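# Clamp the yellow-ended blank in the milling vise

## Task

Move the blank whose end is painted yellow into the milling vise, resting it on the two low parallel bars between the jaws, either in its original orientation from the plate or flipped over. Its long side must touch the fixed jaw (the end block without hoses) and its unpainted end must touch the work stop (the short rod between the jaws). All other blanks must finish fully on their own starting plate, right side up or flipped, and not lying on another blank or on a plate pin. The result only counts if it stays put without the robot holding it, and nothing the robot is touching at the end may settle by more than about a fingernail's width once released.

## Robot and tools

Robot: one FANUC CRX-5iA six-joint arm carrying a two-finger parallel gripper with a 50 mm maximum opening. The arm base may sit slightly tilted on the table. Three cameras: cam_head_left and cam_head_right (672x504, head views) and cam_wrist (672x504, on the gripper, wider angle).

Frame: the scene frame has its origin on the tabletop straight under the arm base; +z is up, and +y lies to the left for someone facing along +x. Reported hand positions are in metres and can be somewhat off, more so when the arm is stretched out.

Gripper geometry: fingers extend along the gripper's +z axis and close along its x axis. end_effector_position is the point midway between the pads; fingertips reach 17.5 mm past it. A flat block projects roughly 9 cm from the last joint's axis toward the gripper's -y side and rotates with it, so watch it for clearances. Turning only J6 swings the pad midpoint around a 25 mm circle.

execute_actions takes "actions", a list holding zero or one entry, plus optional "pictures" (boolean; images come by default). An empty list just reports the state without commanding anything. An entry with "rows" (1 to 15 rows) and "steps" (1 to 15, default 15) is a motion; each row is held for one 1/30 s step and the final row repeats to fill the remaining steps. An entry with only "steps" (up to 300) is a wait that returns once that many steps have elapsed since the previous result, counting your reply time. A rejected call sends nothing.

Each row is one list of 9 numbers for the single arm, in this order: J1 waist, J2 shoulder, J3 elbow, J4 forearm roll, J5 wrist pitch, J6 wrist roll, then gripper position, gripper force_limit, gripper speed. The six joint values are absolute target angles in radians, in the same form as the Joint positions line, not offsets. Stated ranges: J1 -3.491 to 3.491, J2 -3.140 to 3.140, J3 -1.187 to 4.328, J4 -3.316 to 3.316, J5 -3.140 to 3.140, J6 -3.927 to 3.927. Real ends may differ by up to 0.010 rad; a target more than 0.010 beyond an end, and further out than the current angle, gets the call refused. Targets past the real end are clipped, and a line "joint sent to its limit" may appear (possibly referring to an earlier, still-running action); its absence does not prove there is room left.

The last three numbers are each scaled from -1 to 1. position: +1 is fully open (50 mm), about -0.65 brings the pads together, and -1 means close until something blocks the fingers. force_limit per pad: about 20 N at -1, 102 N at 0, 185 N at +1, with real force up to roughly 17 % higher. speed of the gap: 20 mm/s at -1, 85 at 0, 150 at +1. Force and speed only take effect when position changes by at least 0.01; to soften a grip, open first.

Motion limits: joint target speeds cap at 2.62 rad/s (J1, J2), 3.14 (J3) and 3.93 (J4 to J6), with 0.5 s to accelerate, all joints synchronised. Each step the sent target stays within 0.805 rad (J1, J2), 0.966 (J3) or 1.21 (J4 to J6) of the measured angle, and targets are scaled back if they would put the hand more than 70 mm from where it is. Between calls the arm keeps heading to the last row sent until it nearly stops or a step is HELD; only a fresh action pushes it further.

Result lines: the state line gives end_effector_position and end_effector_quat_wxyz in the scene frame. Joint positions and Joint velocities are in rad and rad/s in column order. object_status: 0 moving, 1 blocked while opening, 2 blocked while closing (a proper grip), 3 reached the commanded position or pads met (likely empty, or an item barely wider than the opening, or a very thin one). Any new position number resets it to 0 briefly. position_measured is in counts; opening in mm is about (250 - position_measured) x 0.202. If grip is lost, fingers re-close automatically, except after gripping at force_limit -1, where status stays 2 even when empty; an off-centre grip on a fixed item also fades. "joint command not followed" means the clearance checker altered or blocked targets (mount block and post count as arm). HELD flags steps where your row was not fully sent. Flange force estimates outside force on the gripper including held weight; it is noisy, especially during acceleration or after sudden stops, and may read "no reading". MOTOR HOT warns of overheating; an OVER-TEMPERATURE FAULT brakes the arm until it cools.

Faults: contact torque reaching a joint's load limit (150 N m for J1 to J3, 37.6 N m for J4 to J6, held weight included) or any external force of 150 N halts the arm for 10 s, drops the rest of the call, and lets the arm yield. Avoid such stops, dropped or slipping parts, slamming, hard impacts and forceful pushing. Nothing may leave the table. Expect occasional brief tugs on a held part or shoves on loose items.

zoom_image: "camera" (one of the three names) and "region" [x0, y0, x1, y1] in pixels of that camera's latest image, origin top-left, at most 504 by 504; returns an enlarged view. read_manual: optional "section", only "licences"; returns licence text and moves nothing. finished_scene: "scene" (integer) ends and grades the current scene irreversibly; the goal must already hold stably. Replying without any tool call ends everything.

Each tool is called after "Call:" as a command line: name --argument value for each argument, lists and objects as JSON in quotes; but a table of rows of numbers goes row by row, as --pt "numbers of a row", without its own name.

## Session

Call:
execute_actions --actions '[]'

Scene clock: 0.00 s of 6600.00 s.
end_effector_position=(+0.1393, -0.1894, +0.1854) position_measured=3 object_status=3 end_effector_quat_wxyz=(-0.346, +0.446, +0.678, +0.471)
Joint positions: [-0.362 -0.493 -0.484 -0.417 -1.792  0.801]
Joint velocities: [ 0.    -0.001 -0.001  0.     0.    -0.   ]
Flange force (N, the push that the arm receives, along the gripper's own x y z axes): no reading

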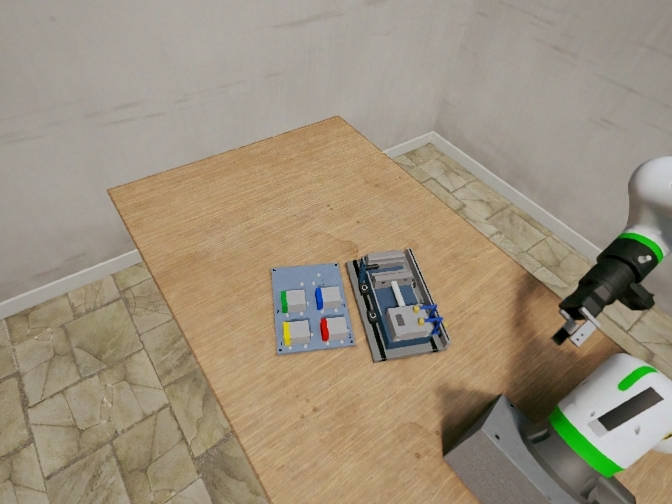

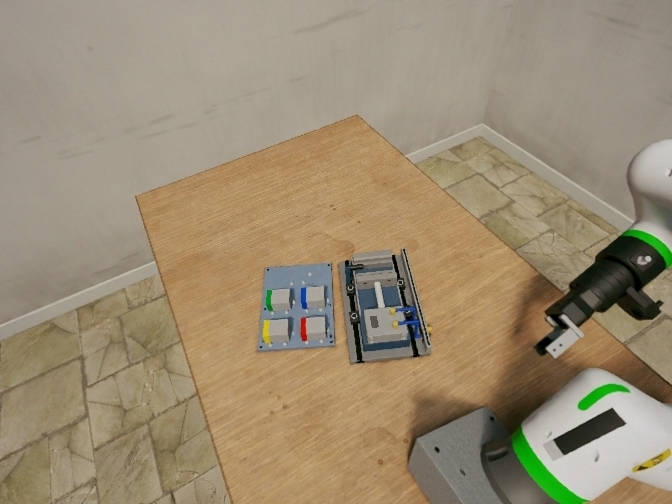

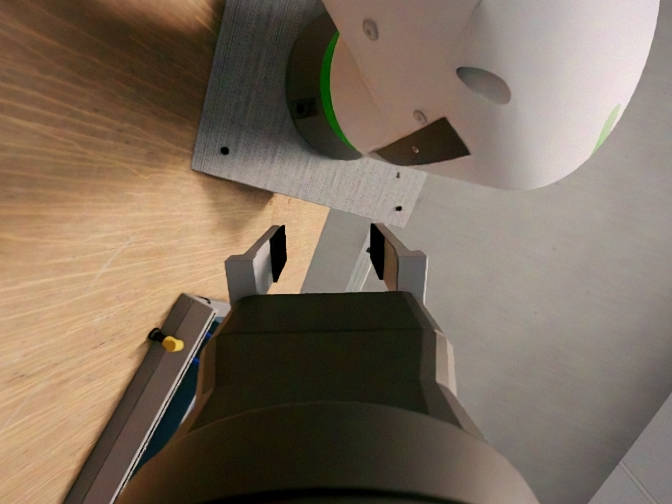

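Call:
execute_actions --actions '[{"rows":[[0.3,-0.5,-0.3,0,-1.6,0.5,1,-0.4,1]],"steps":15}]' --pictures false

Call:
execute_actions --actions '[{"rows":[[1.0,0.1,-0.2,0.27,-1.5,0.3,1,-0.4,1]],"steps":15}]' --pictures false

Call:
execute_actions --actions '[{"steps":15}]' --pictures false

Call:
execute_actions --actions '[{"rows":[[1.332,0.963,0.076,0.27,-1.438,0.17,1,-0.4,1]],"steps":15}]' --pictures false

Call:
execute_actions --actions '[{"steps":25}]'

Scene clock: 15.50 s of 6600.00 s.
end_effector_position=(+0.2305, -0.2464, +0.2022) position_measured=3 object_status=3 end_effector_quat_wxyz=(-0.211, +0.421, +0.789, +0.396)
Joint positions: [ 0.065 -0.497 -0.365 -0.148 -1.668  0.607]
Joint velocities: [ 1.077 -0.013  0.3    0.673  0.31  -0.487]
Flange force (N, the push that the arm receives, along the gripper's own x y z axes): [4.6 2.3 -2.5]
Steps of this call (steps 1 to 90: nothing new was sent; then 12.00 s passed at rest; steps 91 to 105: all 15 steps of this action). Readings (joint positions | what the end effector reports):
91: [-0.362 -0.493 -0.484 -0.417 -1.792 0.801] | position_measured=3 object_status=3
92: [-0.358 -0.493 -0.483 -0.414 -1.791 0.799] | position_measured=3 object_status=3
94: [-0.333 -0.493 -0.476 -0.398 -1.783 0.787] | position_measured=3 object_status=3
98: [-0.213 -0.494 -0.442 -0.323 -1.748 0.733] | position_measured=3 object_status=3
105: the state above

Scene clock: 16.00 s of 6600.00 s.
end_effector_position=(+0.3569, -0.1712, +0.2604) position_measured=3 object_status=3 end_effector_quat_wxyz=(-0.124, +0.291, +0.898, +0.307)
Joint positions: [ 0.586 -0.209 -0.269  0.094 -1.57   0.43 ]
Joint velocities: [ 0.936  0.701  0.156  0.396  0.157 -0.292]
Flange force (N, the push that the arm receives, along the gripper's own x y z axes): [-4.4 0.9 0.3]
Steps of this call (steps 1 to 15: all 15 steps of this action). Readings (joint positions | what the end effector reports):
1: [0.101 -0.498 -0.355 -0.125 -1.658 0.591] | position_measured=3 object_status=3
2: [0.138 -0.497 -0.346 -0.104 -1.648 0.575] | position_measured=3 object_status=3
4: [0.211 -0.480 -0.332 -0.068 -1.633 0.549] | position_measured=3 object_status=3
8: [0.354 -0.384 -0.308 -0.006 -1.609 0.503] | position_measured=3 object_status=3
15: the state above

Scene clock: 16.50 s of 6600.00 s.
end_effector_position=(+0.4075, -0.0242, +0.3347) position_measured=3 object_status=3 end_effector_quat_wxyz=(-0.019, +0.161, +0.962, +0.221)
Joint positions: [ 0.99   0.093 -0.202  0.266 -1.502  0.303]
Joint velocities: [ 0.28   0.209  0.048  0.119  0.047 -0.086]
Flange force (N, the push that the arm receives, along the gripper's own x y z axes): [4.4 27.8 -4.6]
Steps of this call (steps 1 to 15: the robot went on to your last target). Readings (joint positions | what the end effector reports):
1: [0.618 -0.186 -0.264 0.107 -1.564 0.420] | position_measured=3 object_status=3
2: [0.649 -0.162 -0.258 0.120 -1.559 0.410] | position_measured=3 object_status=3
4: [0.711 -0.116 -0.248 0.147 -1.549 0.391] | position_measured=3 object_status=3
8: [0.829 -0.028 -0.228 0.197 -1.529 0.354] | position_measured=3 object_status=3
15: the state above

Scene clock: 17.00 s of 6600.00 s.
end_effector_position=(+0.3960, +0.1320, +0.3219) position_measured=3 object_status=3 end_effector_quat_wxyz=(-0.017, +0.084, +0.988, +0.130)
Joint positions: [ 1.15   0.475 -0.079  0.269 -1.472  0.241]
Joint velocities: [ 0.337  0.901  0.289  0.004  0.062 -0.131]
Flange force (N, the push that the arm receives, along the gripper's own x y z axes): [1.4 -1.3 -1.0]
Steps of this call (steps 1 to 15: all 15 steps of this action). Readings (joint positions | what the end effector reports):
1: [0.998 0.098 -0.200 0.269 -1.500 0.301] | position_measured=3 object_status=3
2: [1.004 0.106 -0.198 0.269 -1.499 0.299] | position_measured=3 object_status=3
4: [1.022 0.139 -0.188 0.269 -1.496 0.292] | position_measured=3 object_status=3
8: [1.070 0.260 -0.148 0.269 -1.487 0.273] | position_measured=3 object_status=3
15: the state above

Scene clock: 17.83 s of 6600.00 s.
end_effector_position=(+0.3326, +0.3032, +0.2328) position_measured=3 object_status=3 end_effector_quat_wxyz=(+0.004, +0.004, +1.000, -0.001)
Joint positions: [ 1.332  0.963  0.076  0.27  -1.438  0.17 ]
Joint velocities: [ 0.001  0.002  0.002 -0.001  0.    -0.   ]
Flange force (N, the push that the arm receives, along the gripper's own x y z axes): [2.2 -3.6 -1.1]
Steps of this call (steps 1 to 25: the robot went on to your last target). Readings (joint positions | what the end effector reports):
1: [1.162 0.506 -0.070 0.269 -1.470 0.237] | position_measured=3 object_status=3
2: [1.173 0.536 -0.060 0.269 -1.468 0.233] | position_measured=3 object_status=3
4: [1.196 0.597 -0.041 0.269 -1.464 0.224] | position_measured=3 object_status=3
8: [1.240 0.717 -0.002 0.269 -1.455 0.206] | position_measured=3 object_status=3
25: the state above

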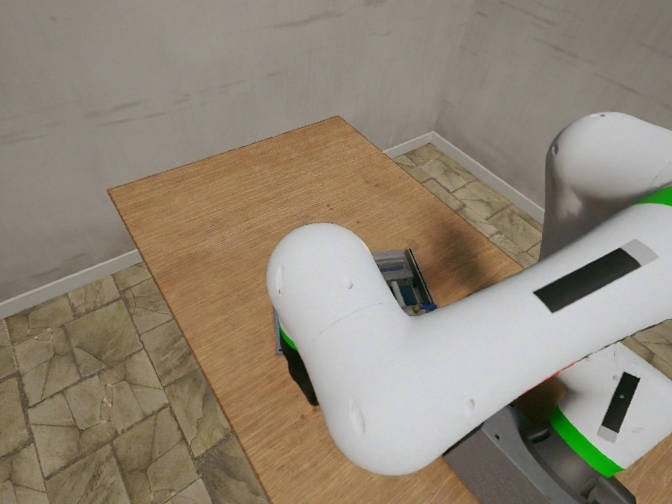

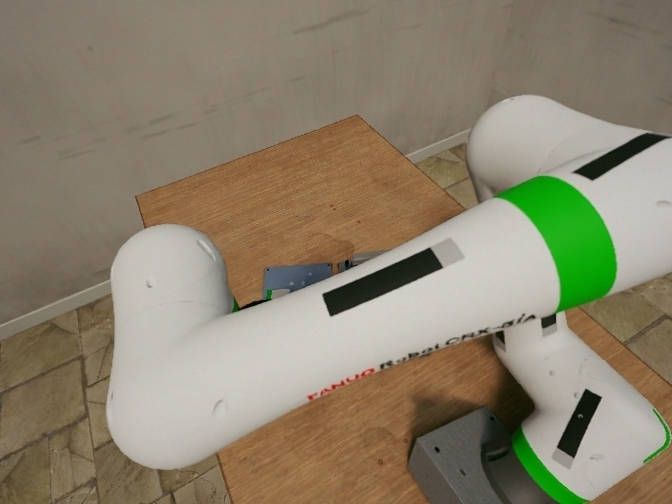

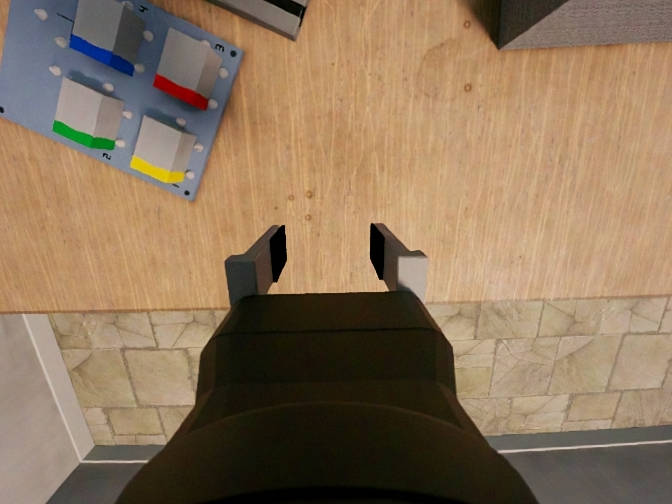

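Call:
execute_actions --actions '[{"rows":[[0.948,1.073,0.189,0.523,-1.348,0.232,1,-0.4,1]],"steps":15}]' --pictures false

Call:
execute_actions --actions '[{"steps":12}]'

Scene clock: 33.27 s of 6600.00 s.
end_effector_position=(+0.4856, +0.2624, +0.1627) position_measured=3 object_status=3 end_effector_quat_wxyz=(+0.002, +0.067, +0.998, +0.002)
Joint positions: [ 1.047  1.045  0.16   0.458 -1.371  0.216]
Joint velocities: [-0.671  0.193  0.199  0.44   0.156  0.108]
Flange force (N, the push that the arm receives, along the gripper's own x y z axes): [3.4 -9.2 -2.9]
Steps of this call (steps 1 to 30: the robot went on to your last target; steps 31 to 90: nothing new was sent; then 11.93 s passed at rest; steps 91 to 105: all 15 steps of this action). Readings (joint positions | what the end effector reports):
91: [1.332 0.963 0.076 0.270 -1.438 0.170] | position_measured=3 object_status=3
92: [1.328 0.964 0.077 0.272 -1.437 0.170] | position_measured=3 object_status=3
94: [1.303 0.971 0.085 0.289 -1.431 0.175] | position_measured=3 object_status=3
98: [1.208 0.999 0.113 0.352 -1.409 0.190] | position_measured=3 object_status=3
105: the state above

Scene clock: 33.67 s of 6600.00 s.
end_effector_position=(+0.5335, +0.2384, +0.1307) position_measured=3 object_status=3 end_effector_quat_wxyz=(+0.001, +0.088, +0.996, -0.001)
Joint positions: [ 0.948  1.073  0.189  0.523 -1.348  0.232]
Joint velocities: [-0.002  0.001 -0.001  0.    -0.001  0.   ]
Flange force (N, the push that the arm receives, along the gripper's own x y z axes): [0.9 -3.9 -1.4]
Steps of this call (steps 1 to 12: the robot went on to your last target). Readings (joint positions | what the end effector reports):
1: [1.024 1.051 0.167 0.473 -1.366 0.220] | position_measured=3 object_status=3
2: [1.002 1.057 0.173 0.487 -1.361 0.223] | position_measured=3 object_status=3
4: [0.968 1.067 0.183 0.510 -1.353 0.229] | position_measured=3 object_status=3
8: [0.949 1.073 0.189 0.523 -1.348 0.232] | position_measured=3 object_status=3
12: the state above

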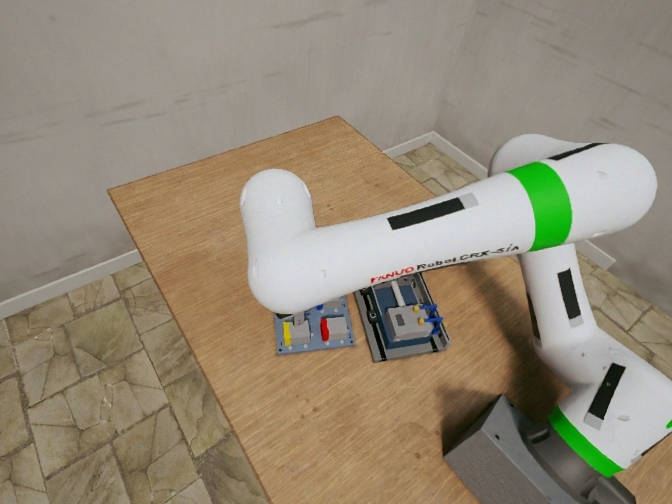

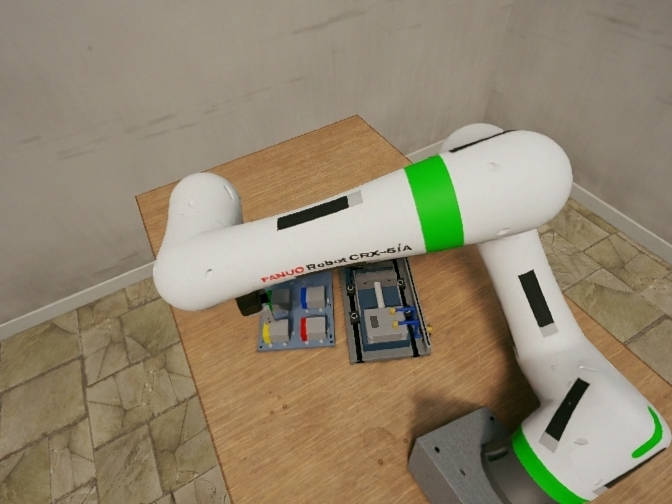

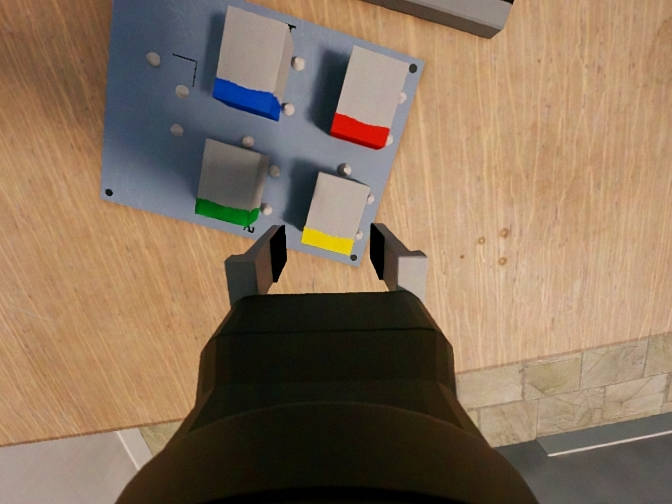

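Call:
execute_actions --actions '[{"rows":[[0.896,1.099,0.101,0.573,-1.2355,-0.03,1,-0.4,1]],"steps":15}]' --pictures false

Call:
execute_actions --actions '[{"steps":5}]'

Scene clock: 46.60 s of 6600.00 s.
end_effector_position=(+0.5279, +0.2376, +0.0701) position_measured=3 object_status=3 end_effector_quat_wxyz=(+0.001, +0.200, +0.980, -0.001)
Joint positions: [ 0.896  1.099  0.101  0.573 -1.236 -0.03 ]
Joint velocities: [-0.     0.    -0.002  0.001  0.002 -0.002]
Flange force (N, the push that the arm receives, along the gripper's own x y z axes): [1.7 -6.7 -1.4]
Steps of this call (steps 1 to 30: the robot went on to your last target; steps 31 to 90: nothing new was sent; then 9.43 s passed at rest; steps 91 to 105: all 15 steps of this action). Readings (joint positions | what the end effector reports):
91: [0.948 1.073 0.189 0.523 -1.348 0.232] | position_measured=3 object_status=3
92: [0.947 1.074 0.188 0.524 -1.345 0.226] | position_measured=3 object_status=3
94: [0.939 1.077 0.174 0.531 -1.329 0.187] | position_measured=3 object_status=3
98: [0.909 1.093 0.123 0.560 -1.264 0.036] | position_measured=3 object_status=3
105: the state above

Scene clock: 46.77 s of 6600.00 s.
end_effector_position=(+0.5279, +0.2376, +0.0701) position_measured=3 object_status=3 end_effector_quat_wxyz=(+0.001, +0.200, +0.980, -0.001)
Joint positions: [ 0.896  1.099  0.101  0.573 -1.236 -0.03 ]
Joint velocities: [ 0.    -0.    -0.001  0.    -0.001 -0.   ]
Flange force (N, the push that the arm receives, along the gripper's own x y z axes): [2.5 -8.1 -1.8]
Steps of this call (steps 1 to 5: the robot went on to your last target). Readings (joint positions | what the end effector reports):
1: [0.896 1.099 0.101 0.573 -1.236 -0.030] | position_measured=3 object_status=3
2: [0.896 1.099 0.101 0.573 -1.236 -0.030] | position_measured=3 object_status=3
4: [0.896 1.099 0.101 0.573 -1.236 -0.030] | position_measured=3 object_status=3
5: the state above

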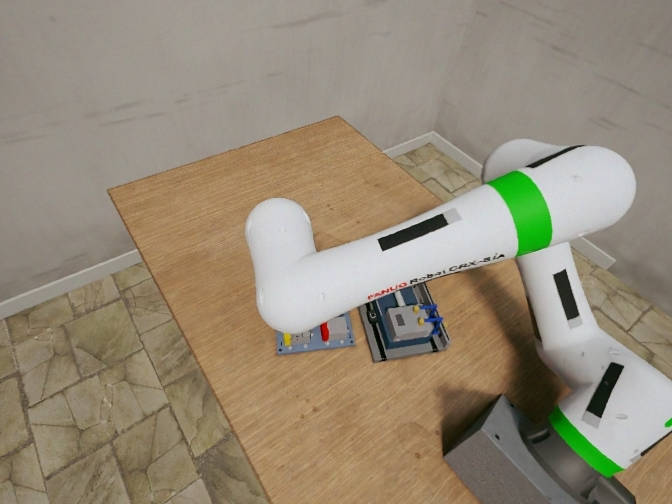

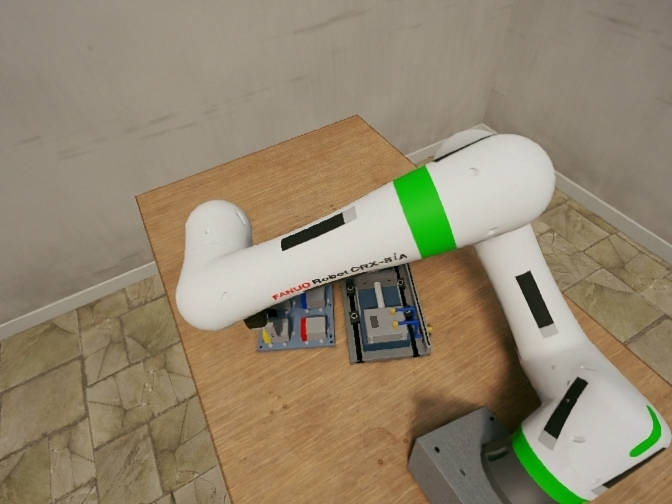

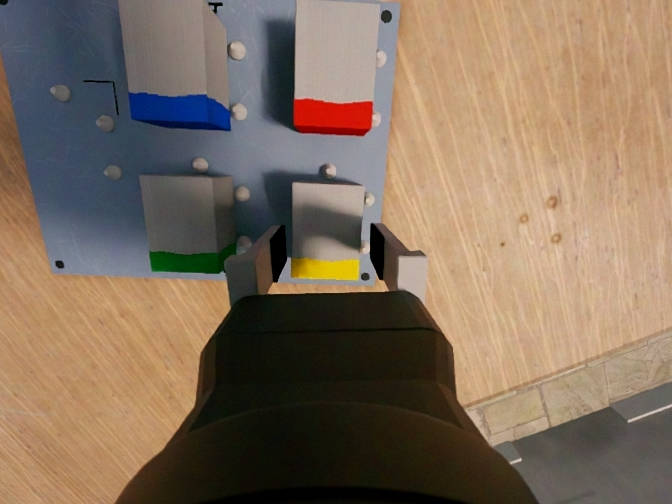

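Call:
execute_actions --actions '[{"rows":[[0.8775,1.1115,0.077,0.5935,-1.20,-0.043,1,-0.4,1],[0.8775,1.1115,0.077,0.5935,-1.20,-0.043,1,-0.4,1],[0.8775,1.1115,0.077,0.5935,-1.20,-0.043,1,-0.4,1],[0.8775,1.1115,0.077,0.5935,-1.20,-0.043,1,-0.4,1],[0.859,1.124,0.053,0.614,-1.165,-0.056,1,-0.4,1]],"steps":15}]'

Scene clock: 52.73 s of 6600.00 s.
end_effector_position=(+0.5273, +0.2364, +0.0301) position_measured=3 object_status=3 end_effector_quat_wxyz=(+0.000, +0.200, +0.980, -0.001)
Joint positions: [ 0.859  1.124  0.053  0.614 -1.165 -0.056]
Joint velocities: [ 0.     0.001 -0.    -0.     0.001 -0.   ]
Flange force (N, the push that the arm receives, along the gripper's own x y z axes): [4.7 -7.3 -2.8]
Steps of this call (steps 1 to 15: the robot went on to your last target; steps 16 to 90: nothing new was sent; then 2.47 s passed at rest; steps 91 to 105: all 15 steps of this action). Readings (joint positions | what the end effector reports):
91: [0.896 1.099 0.101 0.573 -1.235 -0.030] | position_measured=3 object_status=3
92: [0.893 1.101 0.097 0.577 -1.229 -0.033] | position_measured=3 object_status=3
94: [0.881 1.109 0.082 0.588 -1.208 -0.040] | position_measured=3 object_status=3
98: [0.863 1.122 0.058 0.609 -1.173 -0.053] | position_measured=3 object_status=3
105: the state above

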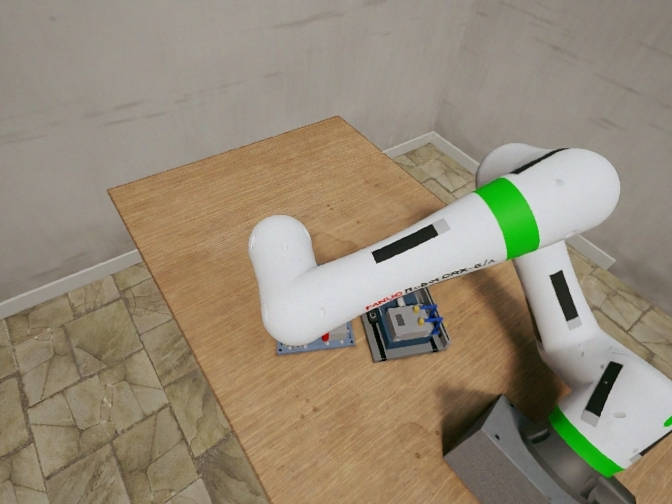

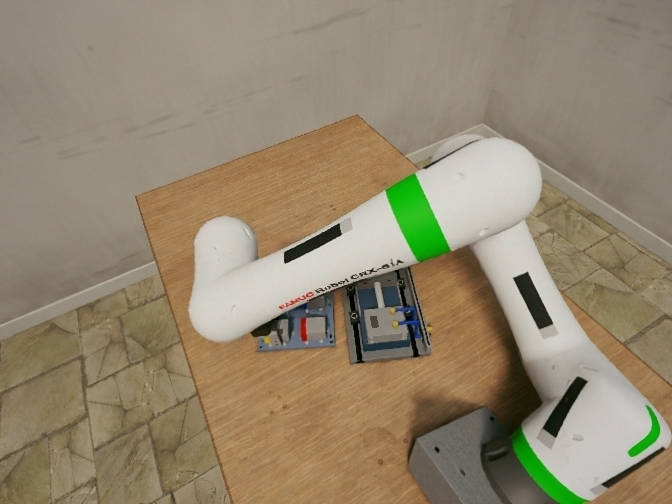

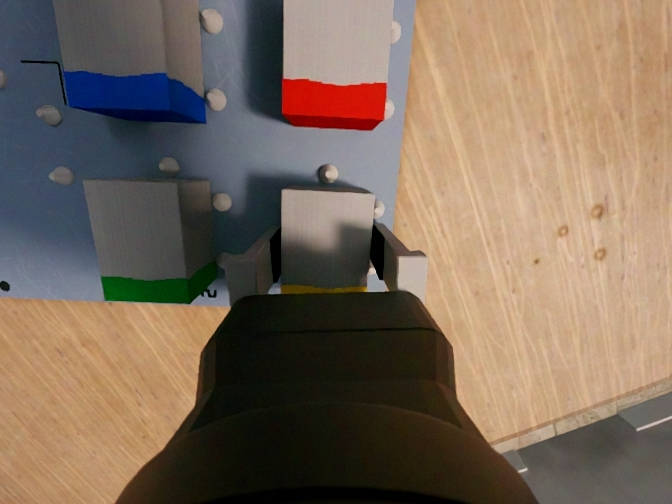

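Call:
execute_actions --actions '[{"rows":[[0.859,1.124,0.053,0.614,-1.165,-0.056,-1,-0.4,1]],"steps":12}]' --pictures false

Call:
execute_actions --actions '[{"rows":[[0.896,1.099,0.101,0.573,-1.2355,-0.03,-1,-0.4,1],[0.896,1.099,0.101,0.573,-1.2355,-0.03,-1,-0.4,1],[0.896,1.099,0.101,0.573,-1.2355,-0.03,-1,-0.4,1],[0.896,1.099,0.101,0.573,-1.2355,-0.03,-1,-0.4,1],[0.896,1.099,0.101,0.573,-1.2355,-0.03,-1,-0.4,1],[0.96,1.0,0.2,0.52,-1.42,-0.1,-1,-0.4,1]],"steps":15}]' --pictures false

Call:
execute_actions --actions '[{"steps":8}]' --pictures false

Call:
execute_actions --actions '[{"rows":[[0.8325,0.433,-0.259,0.575,-1.471,-2.964,-1,-0.4,1]],"steps":15}]' --pictures false

Call:
execute_actions --actions '[{"steps":30}]'

Scene clock: 64.50 s of 6600.00 s.
end_effector_position=(+0.5273, +0.2364, +0.0301) position_measured=37 object_status=2 end_effector_quat_wxyz=(+0.000, +0.200, +0.980, -0.001)
Joint positions: [ 0.859  1.124  0.053  0.614 -1.165 -0.056]
Joint velocities: [-0.    -0.     0.001 -0.    -0.     0.   ]
Flange force (N, the push that the arm receives, along the gripper's own x y z axes): [1.8 -8.4 -3.4]
Steps of this call (steps 1 to 15: the robot went on to your last target; steps 16 to 90: nothing new was sent; then 8.37 s passed at rest; steps 91 to 102: all 12 steps of this action). Readings (joint positions | what the end effector reports):
91: [0.859 1.124 0.053 0.614 -1.165 -0.056] | position_measured=19 object_status=0
92: [0.859 1.124 0.053 0.614 -1.165 -0.056] | position_measured=37 object_status=0
94: [0.859 1.124 0.053 0.614 -1.165 -0.056] | position_measured=37 object_status=0
98: [0.859 1.124 0.053 0.614 -1.165 -0.056] | position_measured=37 object_status=2
102: the state above

Scene clock: 65.00 s of 6600.00 s.
end_effector_position=(+0.5315, +0.2129, +0.1745) position_measured=37 object_status=2 end_effector_quat_wxyz=(+0.008, +0.265, +0.964, +0.001)
Joint positions: [ 0.959  1.002  0.198  0.521 -1.415 -0.098]
Joint velocities: [ 0.055 -0.084  0.082 -0.048 -0.16  -0.062]
Flange force (N, the push that the arm receives, along the gripper's own x y z axes): [2.7 -19.9 -21.4]
Steps of this call (steps 1 to 15: all 15 steps of this action). Readings (joint positions | what the end effector reports):
1: [0.859 1.124 0.053 0.614 -1.165 -0.056] | position_measured=37 object_status=2
2: [0.862 1.123 0.057 0.610 -1.172 -0.054] | position_measured=37 object_status=2
4: [0.880 1.110 0.080 0.591 -1.206 -0.041] | position_measured=37 object_status=2
8: [0.907 1.085 0.118 0.563 -1.267 -0.038] | position_measured=37 object_status=2
15: the state above

Scene clock: 65.27 s of 6600.00 s.
end_effector_position=(+0.5312, +0.2121, +0.1770) position_measured=37 object_status=2 end_effector_quat_wxyz=(+0.008, +0.267, +0.964, +0.001)
Joint positions: [ 0.96  1.    0.2   0.52 -1.42 -0.1 ]
Joint velocities: [ 0.001 -0.001 -0.001 -0.    -0.001  0.   ]
Flange force (N, the push that the arm receives, along the gripper's own x y z axes): [1.0 -4.5 2.0]
Steps of this call (steps 1 to 8: the robot went on to your last target). Readings (joint positions | what the end effector reports):
1: [0.960 1.001 0.199 0.520 -1.418 -0.099] | position_measured=37 object_status=2
2: [0.960 1.001 0.199 0.520 -1.419 -0.100] | position_measured=37 object_status=2
4: [0.960 1.000 0.200 0.520 -1.420 -0.100] | position_measured=37 object_status=2
8: the state above

Scene clock: 65.77 s of 6600.00 s.
end_effector_position=(+0.5074, +0.0986, +0.1993) position_measured=37 object_status=2 end_effector_quat_wxyz=(+0.004, +0.615, +0.789, +0.001)
Joint positions: [ 0.896  0.724 -0.025  0.549 -1.445 -0.817]
Joint velocities: [-0.153 -0.696 -0.562  0.062 -0.063 -2.438]
Flange force (N, the push that the arm receives, along the gripper's own x y z axes): [-6.0 -6.3 1.7]
Steps of this call (steps 1 to 15: all 15 steps of this action). Readings (joint positions | what the end effector reports):
1: [0.960 1.000 0.200 0.520 -1.420 -0.101] | position_measured=37 object_status=2
2: [0.959 0.997 0.198 0.521 -1.420 -0.107] | position_measured=37 object_status=2
4: [0.954 0.979 0.182 0.524 -1.422 -0.145] | position_measured=37 object_status=2
8: [0.934 0.896 0.114 0.533 -1.429 -0.324] | position_measured=37 object_status=2
15: the state above

Scene clock: 66.77 s of 6600.00 s.
end_effector_position=(+0.5012, +0.0015, +0.1997) position_measured=37 object_status=2 end_effector_quat_wxyz=(+0.001, +0.980, -0.200, -0.000)
Joint positions: [ 0.833  0.433 -0.259  0.575 -1.471 -2.964]
Joint velocities: [-0.001 -0.     0.001 -0.    -0.001 -0.   ]
Flange force (N, the push that the arm receives, along the gripper's own x y z axes): [-2.7 2.5 2.6]
Steps of this call (steps 1 to 30: the robot went on to your last target). Readings (joint positions | what the end effector reports):
1: [0.891 0.700 -0.044 0.551 -1.447 -0.902] | position_measured=37 object_status=2
2: [0.886 0.677 -0.062 0.553 -1.449 -0.994] | position_measured=37 object_status=2
4: [0.876 0.632 -0.099 0.557 -1.453 -1.194] | position_measured=37 object_status=2
8: [0.859 0.552 -0.163 0.564 -1.460 -1.661] | position_measured=37 object_status=2
30: the state above

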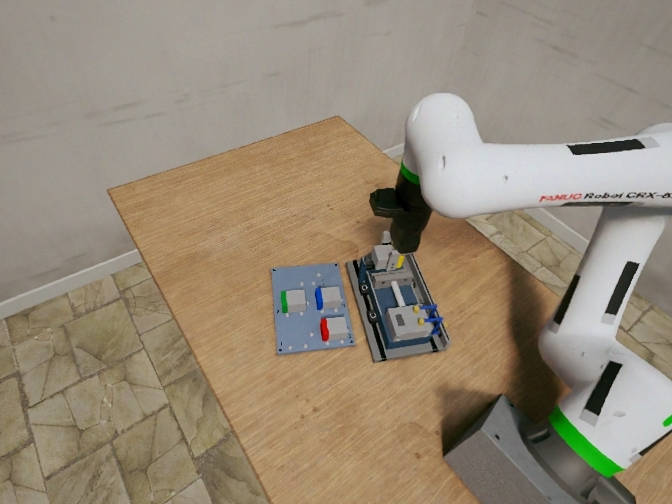

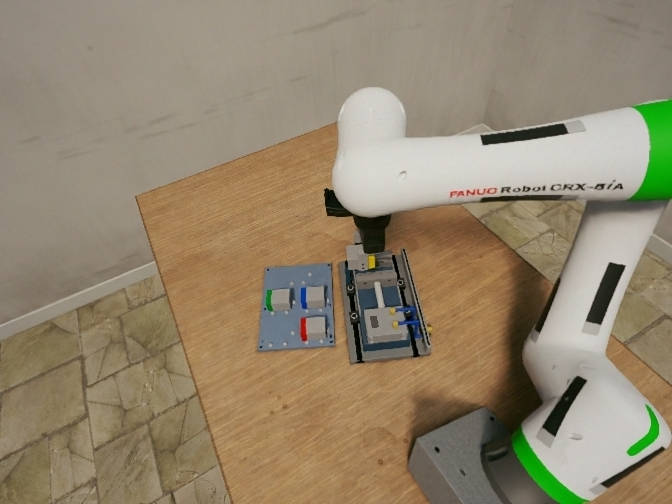

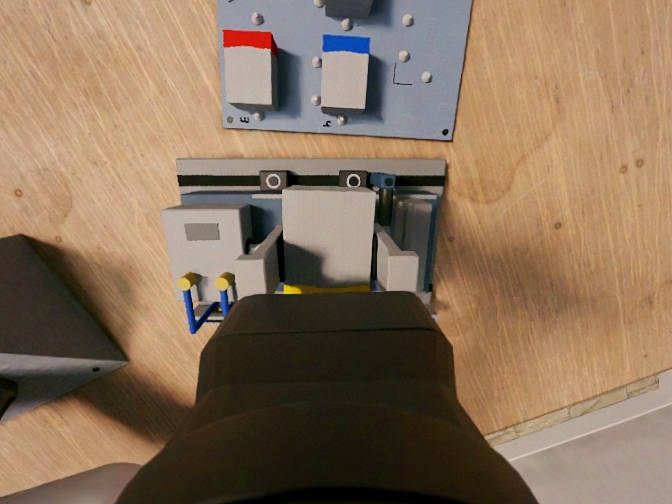

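Call:
execute_actions --actions '[{"rows":[[0.72,0.39,-0.29,0.64,-1.44,-2.9,-1,-0.4,1],[0.72,0.39,-0.29,0.64,-1.44,-2.9,-1,-0.4,1],[0.72,0.39,-0.29,0.64,-1.44,-2.9,-1,-0.4,1],[0.72,0.39,-0.29,0.64,-1.44,-2.9,-1,-0.4,1],[0.72,0.39,-0.29,0.64,-1.44,-2.9,-1,-0.4,1],[0.659,0.3735,-0.343,0.673,-1.373,-2.871,-1,-0.4,1]],"steps":15}]' --pictures false

Call:
execute_actions --actions '[{"steps":6}]'

Scene clock: 75.30 s of 6600.00 s.
end_effector_position=(+0.5223, -0.0685, +0.1402) position_measured=37 object_status=2 end_effector_quat_wxyz=(+0.000, +0.980, -0.200, +0.000)
Joint positions: [ 0.659  0.374 -0.343  0.673 -1.373 -2.871]
Joint velocities: [-0.003 -0.001 -0.005  0.001  0.006  0.003]
Flange force (N, the push that the arm receives, along the gripper's own x y z axes): [-4.5 2.4 1.6]
Steps of this call (steps 1 to 15: the robot went on to your last target; steps 16 to 90: nothing new was sent; then 5.03 s passed at rest; steps 91 to 105: all 15 steps of this action). Readings (joint positions | what the end effector reports):
91: [0.832 0.433 -0.259 0.575 -1.471 -2.964] | position_measured=37 object_status=2
92: [0.828 0.431 -0.260 0.578 -1.470 -2.962] | position_measured=37 object_status=2
94: [0.803 0.422 -0.267 0.592 -1.463 -2.947] | position_measured=37 object_status=2
98: [0.715 0.390 -0.298 0.642 -1.430 -2.899] | position_measured=37 object_status=2
105: the state above

Scene clock: 75.50 s of 6600.00 s.
end_effector_position=(+0.5222, -0.0686, +0.1400) position_measured=37 object_status=2 end_effector_quat_wxyz=(+0.000, +0.980, -0.200, -0.000)
Joint positions: [ 0.659  0.374 -0.343  0.673 -1.373 -2.871]
Joint velocities: [-0.    -0.    -0.001  0.    -0.    -0.001]
Flange force (N, the push that the arm receives, along the gripper's own x y z axes): [-2.2 2.1 1.9]
Steps of this call (steps 1 to 6: the robot went on to your last target). Readings (joint positions | what the end effector reports):
1: [0.659 0.374 -0.343 0.673 -1.373 -2.871] | position_measured=37 object_status=2
2: [0.659 0.374 -0.343 0.673 -1.373 -2.871] | position_measured=37 object_status=2
4: [0.659 0.374 -0.343 0.673 -1.373 -2.871] | position_measured=37 object_status=2
6: the state above

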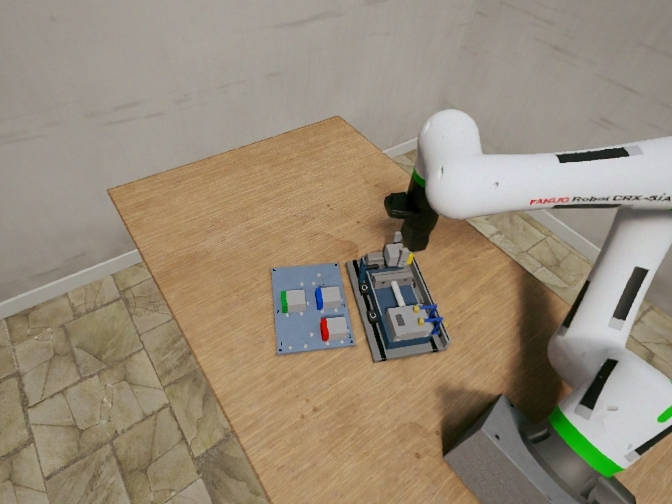

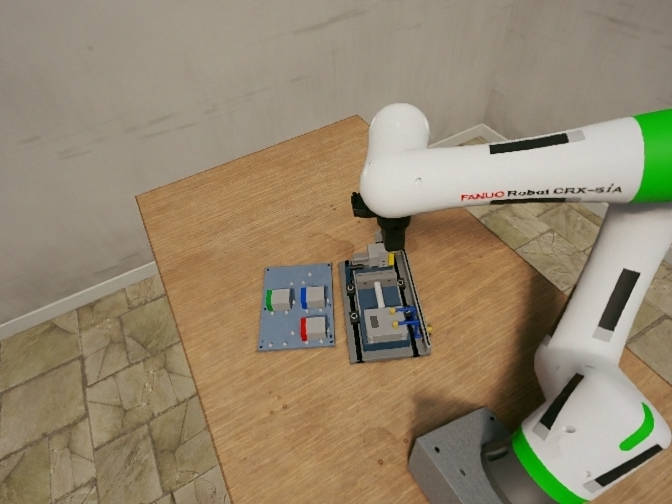

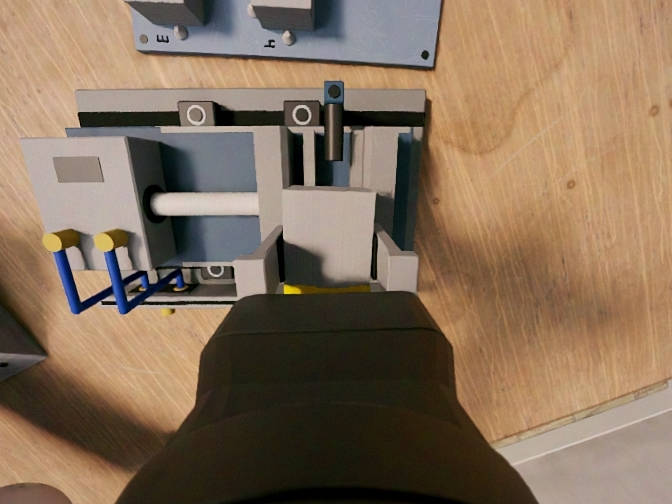

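Call:
zoom_image --camera "cam_wrist" --region '[240,70,430,260]'

Region (240, 70, 430, 260) of cam_wrist's 672x504 image, scaled by 2.653, with more detail than that image has.

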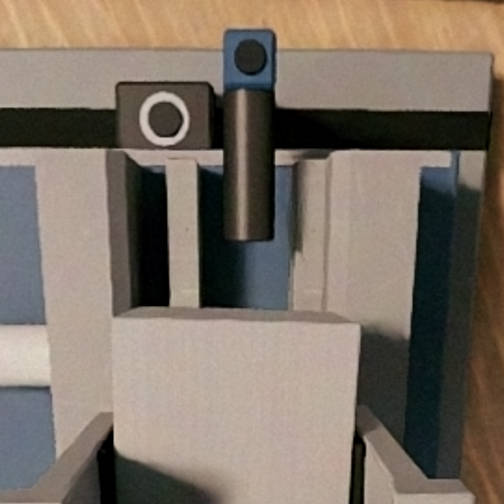

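Call:
execute_actions --actions '[{"rows":[[0.641,0.383,-0.354,0.6855,-1.349,-2.873,-1,-0.4,1]],"steps":12}]'

Scene clock: 85.20 s of 6600.00 s.
end_effector_position=(+0.5246, -0.0687, +0.1283) position_measured=37 object_status=2 end_effector_quat_wxyz=(+0.001, +0.980, -0.200, -0.000)
Joint positions: [ 0.641  0.383 -0.354  0.685 -1.349 -2.873]
Joint velocities: [ 0.     0.001 -0.    -0.     0.001 -0.   ]
Flange force (N, the push that the arm receives, along the gripper's own x y z axes): [-3.3 2.3 1.4]
Steps of this call (steps 1 to 15: the robot went on to your last target; steps 16 to 90: nothing new was sent; then 6.30 s passed at rest; steps 91 to 102: all 12 steps of this action). Readings (joint positions | what the end effector reports):
91: [0.659 0.374 -0.343 0.673 -1.372 -2.871] | position_measured=37 object_status=2
92: [0.655 0.375 -0.345 0.676 -1.367 -2.871] | position_measured=37 object_status=2
94: [0.644 0.381 -0.352 0.683 -1.353 -2.872] | position_measured=37 object_status=2
98: [0.641 0.383 -0.354 0.685 -1.349 -2.873] | position_measured=37 object_status=2
102: the state above

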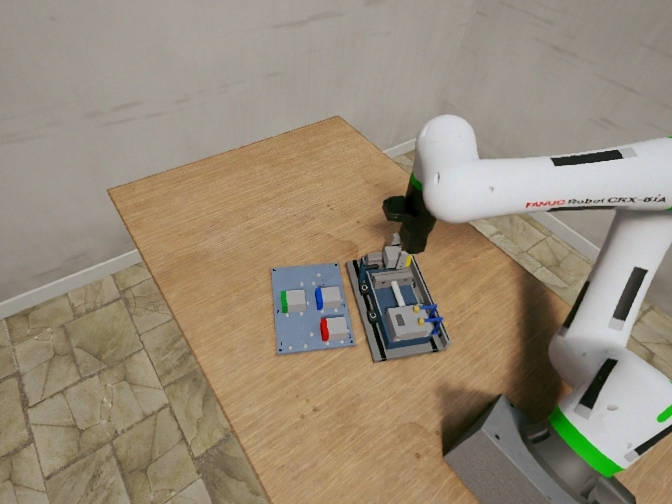

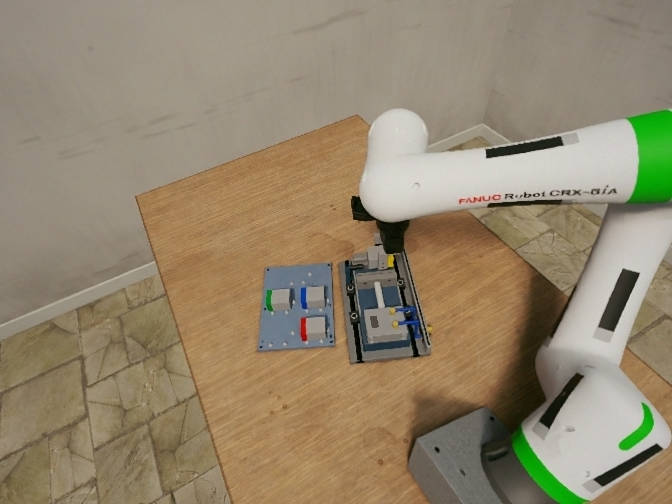

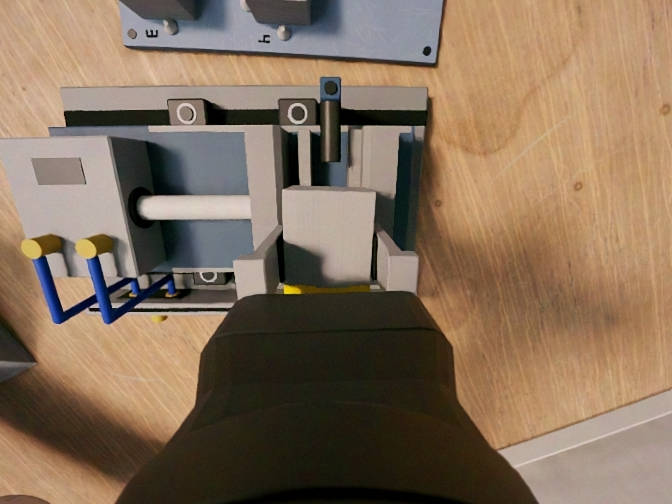

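Call:
execute_actions --actions '[{"rows":[[0.636,0.384,-0.358,0.689,-1.343,-2.8735,-1,-0.4,1],[0.636,0.384,-0.358,0.689,-1.343,-2.8735,-1,-0.4,1],[0.636,0.384,-0.358,0.689,-1.343,-2.8735,-1,-0.4,1],[0.636,0.384,-0.358,0.689,-1.343,-2.8735,-1,-0.4,1],[0.630,0.385,-0.363,0.693,-1.336,-2.874,-1,-0.4,1],[0.630,0.385,-0.363,0.693,-1.336,-2.874,-1,-0.4,1],[0.630,0.385,-0.363,0.693,-1.336,-2.874,-1,-0.4,1],[0.630,0.385,-0.363,0.693,-1.336,-2.874,-1,-0.4,1],[0.624,0.3865,-0.368,0.697,-1.328,-2.875,-1,-0.4,1]],"steps":15}]'

Scene clock: 90.87 s of 6600.00 s.
end_effector_position=(+0.5252, -0.0705, +0.1178) position_measured=37 object_status=2 end_effector_quat_wxyz=(+0.001, +0.980, -0.200, -0.000)
Joint positions: [ 0.624  0.386 -0.368  0.697 -1.328 -2.875]
Joint velocities: [-0.001  0.    -0.002  0.001  0.003 -0.001]
Flange force (N, the push that the arm receives, along the gripper's own x y z axes): [-2.7 3.5 2.2]
Steps of this call (steps 1 to 15: the robot went on to your last target; steps 16 to 90: nothing new was sent; then 2.17 s passed at rest; steps 91 to 105: all 15 steps of this action). Readings (joint positions | what the end effector reports):
91: [0.641 0.383 -0.354 0.686 -1.349 -2.873] | position_measured=37 object_status=2
92: [0.639 0.383 -0.356 0.687 -1.346 -2.873] | position_measured=37 object_status=2
94: [0.637 0.384 -0.357 0.688 -1.344 -2.873] | position_measured=37 object_status=2
98: [0.631 0.385 -0.362 0.692 -1.337 -2.874] | position_measured=37 object_status=2
105: the state above

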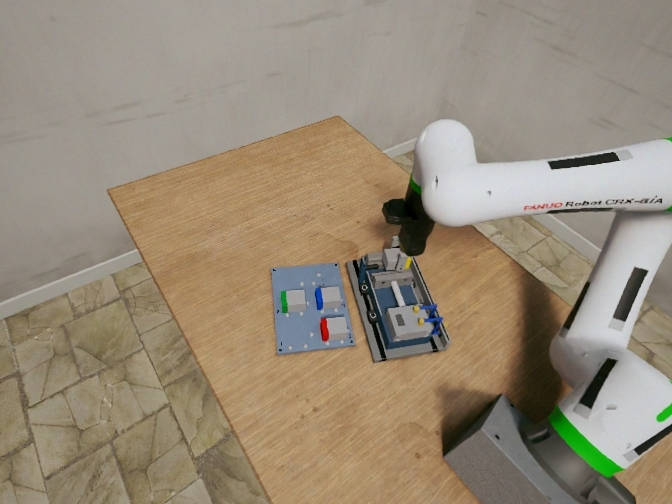

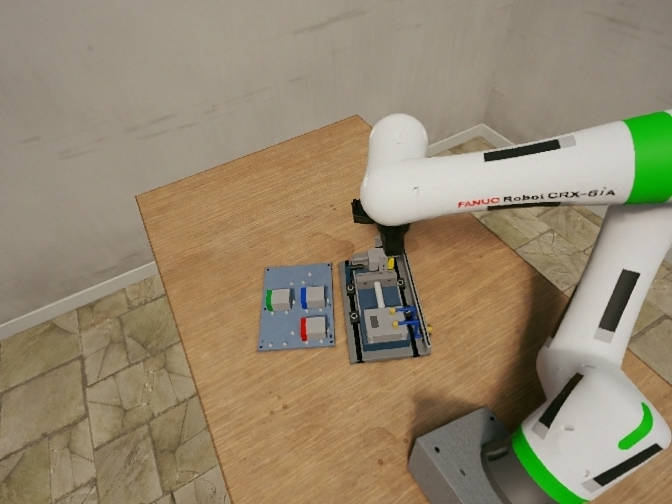

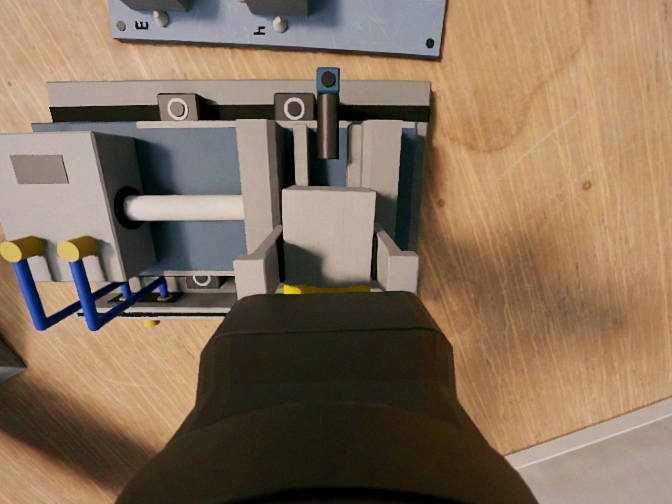

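Call:
execute_actions --actions '[{"rows":[[0.624,0.3865,-0.368,0.697,-1.328,-2.875,1,-0.4,-0.5]],"steps":15}]' --pictures false

Call:
execute_actions --actions '[{"rows":[[0.645,0.382,-0.351,0.683,-1.354,-2.873,1,-0.4,1],[0.645,0.382,-0.351,0.683,-1.354,-2.873,1,-0.4,1],[0.645,0.382,-0.351,0.683,-1.354,-2.873,1,-0.4,1],[0.645,0.382,-0.351,0.683,-1.354,-2.873,1,-0.4,1],[0.645,0.382,-0.351,0.683,-1.354,-2.873,1,-0.4,1],[0.606,0.273,-0.413,0.697,-1.369,-2.816,1,-0.4,1]],"steps":15}]' --pictures false

Call:
execute_actions --actions '[{"steps":8}]'

Scene clock: 100.10 s of 6600.00 s.
end_effector_position=(+0.5252, -0.0705, +0.1177) position_measured=3 object_status=3 end_effector_quat_wxyz=(+0.001, +0.980, -0.200, -0.000)
Joint positions: [ 0.624  0.387 -0.368  0.697 -1.328 -2.875]
Joint velocities: [-0.    -0.    -0.002 -0.     0.001  0.   ]
Flange force (N, the push that the arm receives, along the gripper's own x y z axes): [-1.3 1.2 -1.4]
Steps of this call (steps 1 to 15: the robot went on to your last target; steps 16 to 90: nothing new was sent; then 5.73 s passed at rest; steps 91 to 105: all 15 steps of this action). Readings (joint positions | what the end effector reports):
91: [0.624 0.387 -0.368 0.697 -1.328 -2.875] | position_measured=31 object_status=0
92: [0.624 0.387 -0.368 0.697 -1.328 -2.875] | position_measured=23 object_status=0
94: [0.624 0.387 -0.368 0.697 -1.328 -2.875] | position_measured=6 object_status=0
98: [0.624 0.387 -0.368 0.697 -1.328 -2.875] | position_measured=3 object_status=0
105: the state above

Scene clock: 100.60 s of 6600.00 s.
end_effector_position=(+0.5055, -0.1155, +0.1310) position_measured=3 object_status=3 end_effector_quat_wxyz=(-0.000, +0.980, -0.199, +0.000)
Joint positions: [ 0.606  0.274 -0.413  0.697 -1.369 -2.816]
Joint velocities: [-0.003 -0.011 -0.011  0.003  0.     0.011]
Flange force (N, the push that the arm receives, along the gripper's own x y z axes): [-4.6 17.0 -0.2]
Steps of this call (steps 1 to 15: all 15 steps of this action). Readings (joint positions | what the end effector reports):
1: [0.624 0.387 -0.368 0.697 -1.328 -2.875] | position_measured=3 object_status=3
2: [0.628 0.386 -0.365 0.694 -1.333 -2.875] | position_measured=3 object_status=3
4: [0.641 0.383 -0.354 0.686 -1.349 -2.874] | position_measured=3 object_status=3
8: [0.640 0.368 -0.359 0.686 -1.356 -2.865] | position_measured=3 object_status=3
15: the state above

Scene clock: 100.87 s of 6600.00 s.
end_effector_position=(+0.5053, -0.1158, +0.1310) position_measured=3 object_status=3 end_effector_quat_wxyz=(-0.000, +0.980, -0.199, +0.000)
Joint positions: [ 0.606  0.273 -0.413  0.697 -1.369 -2.816]
Joint velocities: [ 0.    -0.    -0.003  0.    -0.     0.   ]
Flange force (N, the push that the arm receives, along the gripper's own x y z axes): [-1.2 1.3 -1.2]
Steps of this call (steps 1 to 8: the robot went on to your last target). Readings (joint positions | what the end effector reports):
1: [0.606 0.273 -0.413 0.697 -1.369 -2.816] | position_measured=3 object_status=3
2: [0.606 0.273 -0.413 0.697 -1.369 -2.816] | position_measured=3 object_status=3
4: [0.606 0.273 -0.413 0.697 -1.369 -2.816] | position_measured=3 object_status=3
8: the state above

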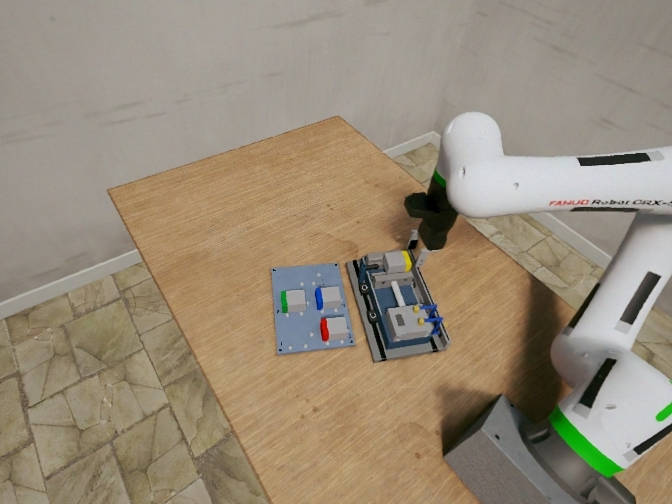

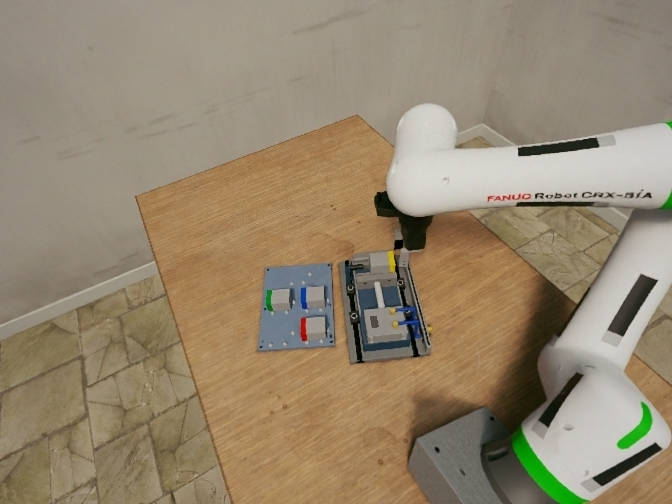

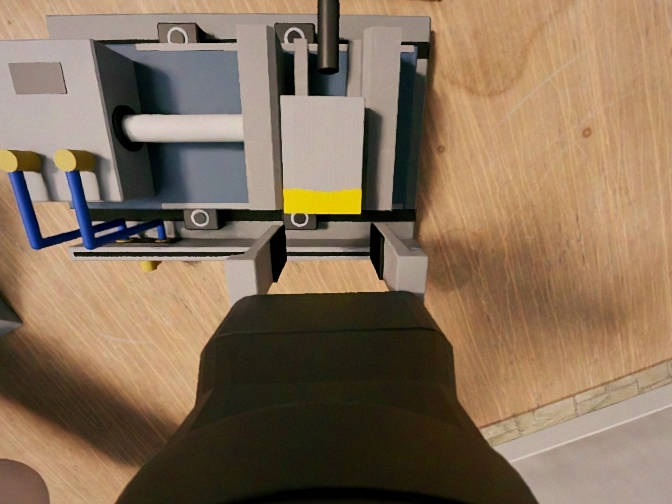

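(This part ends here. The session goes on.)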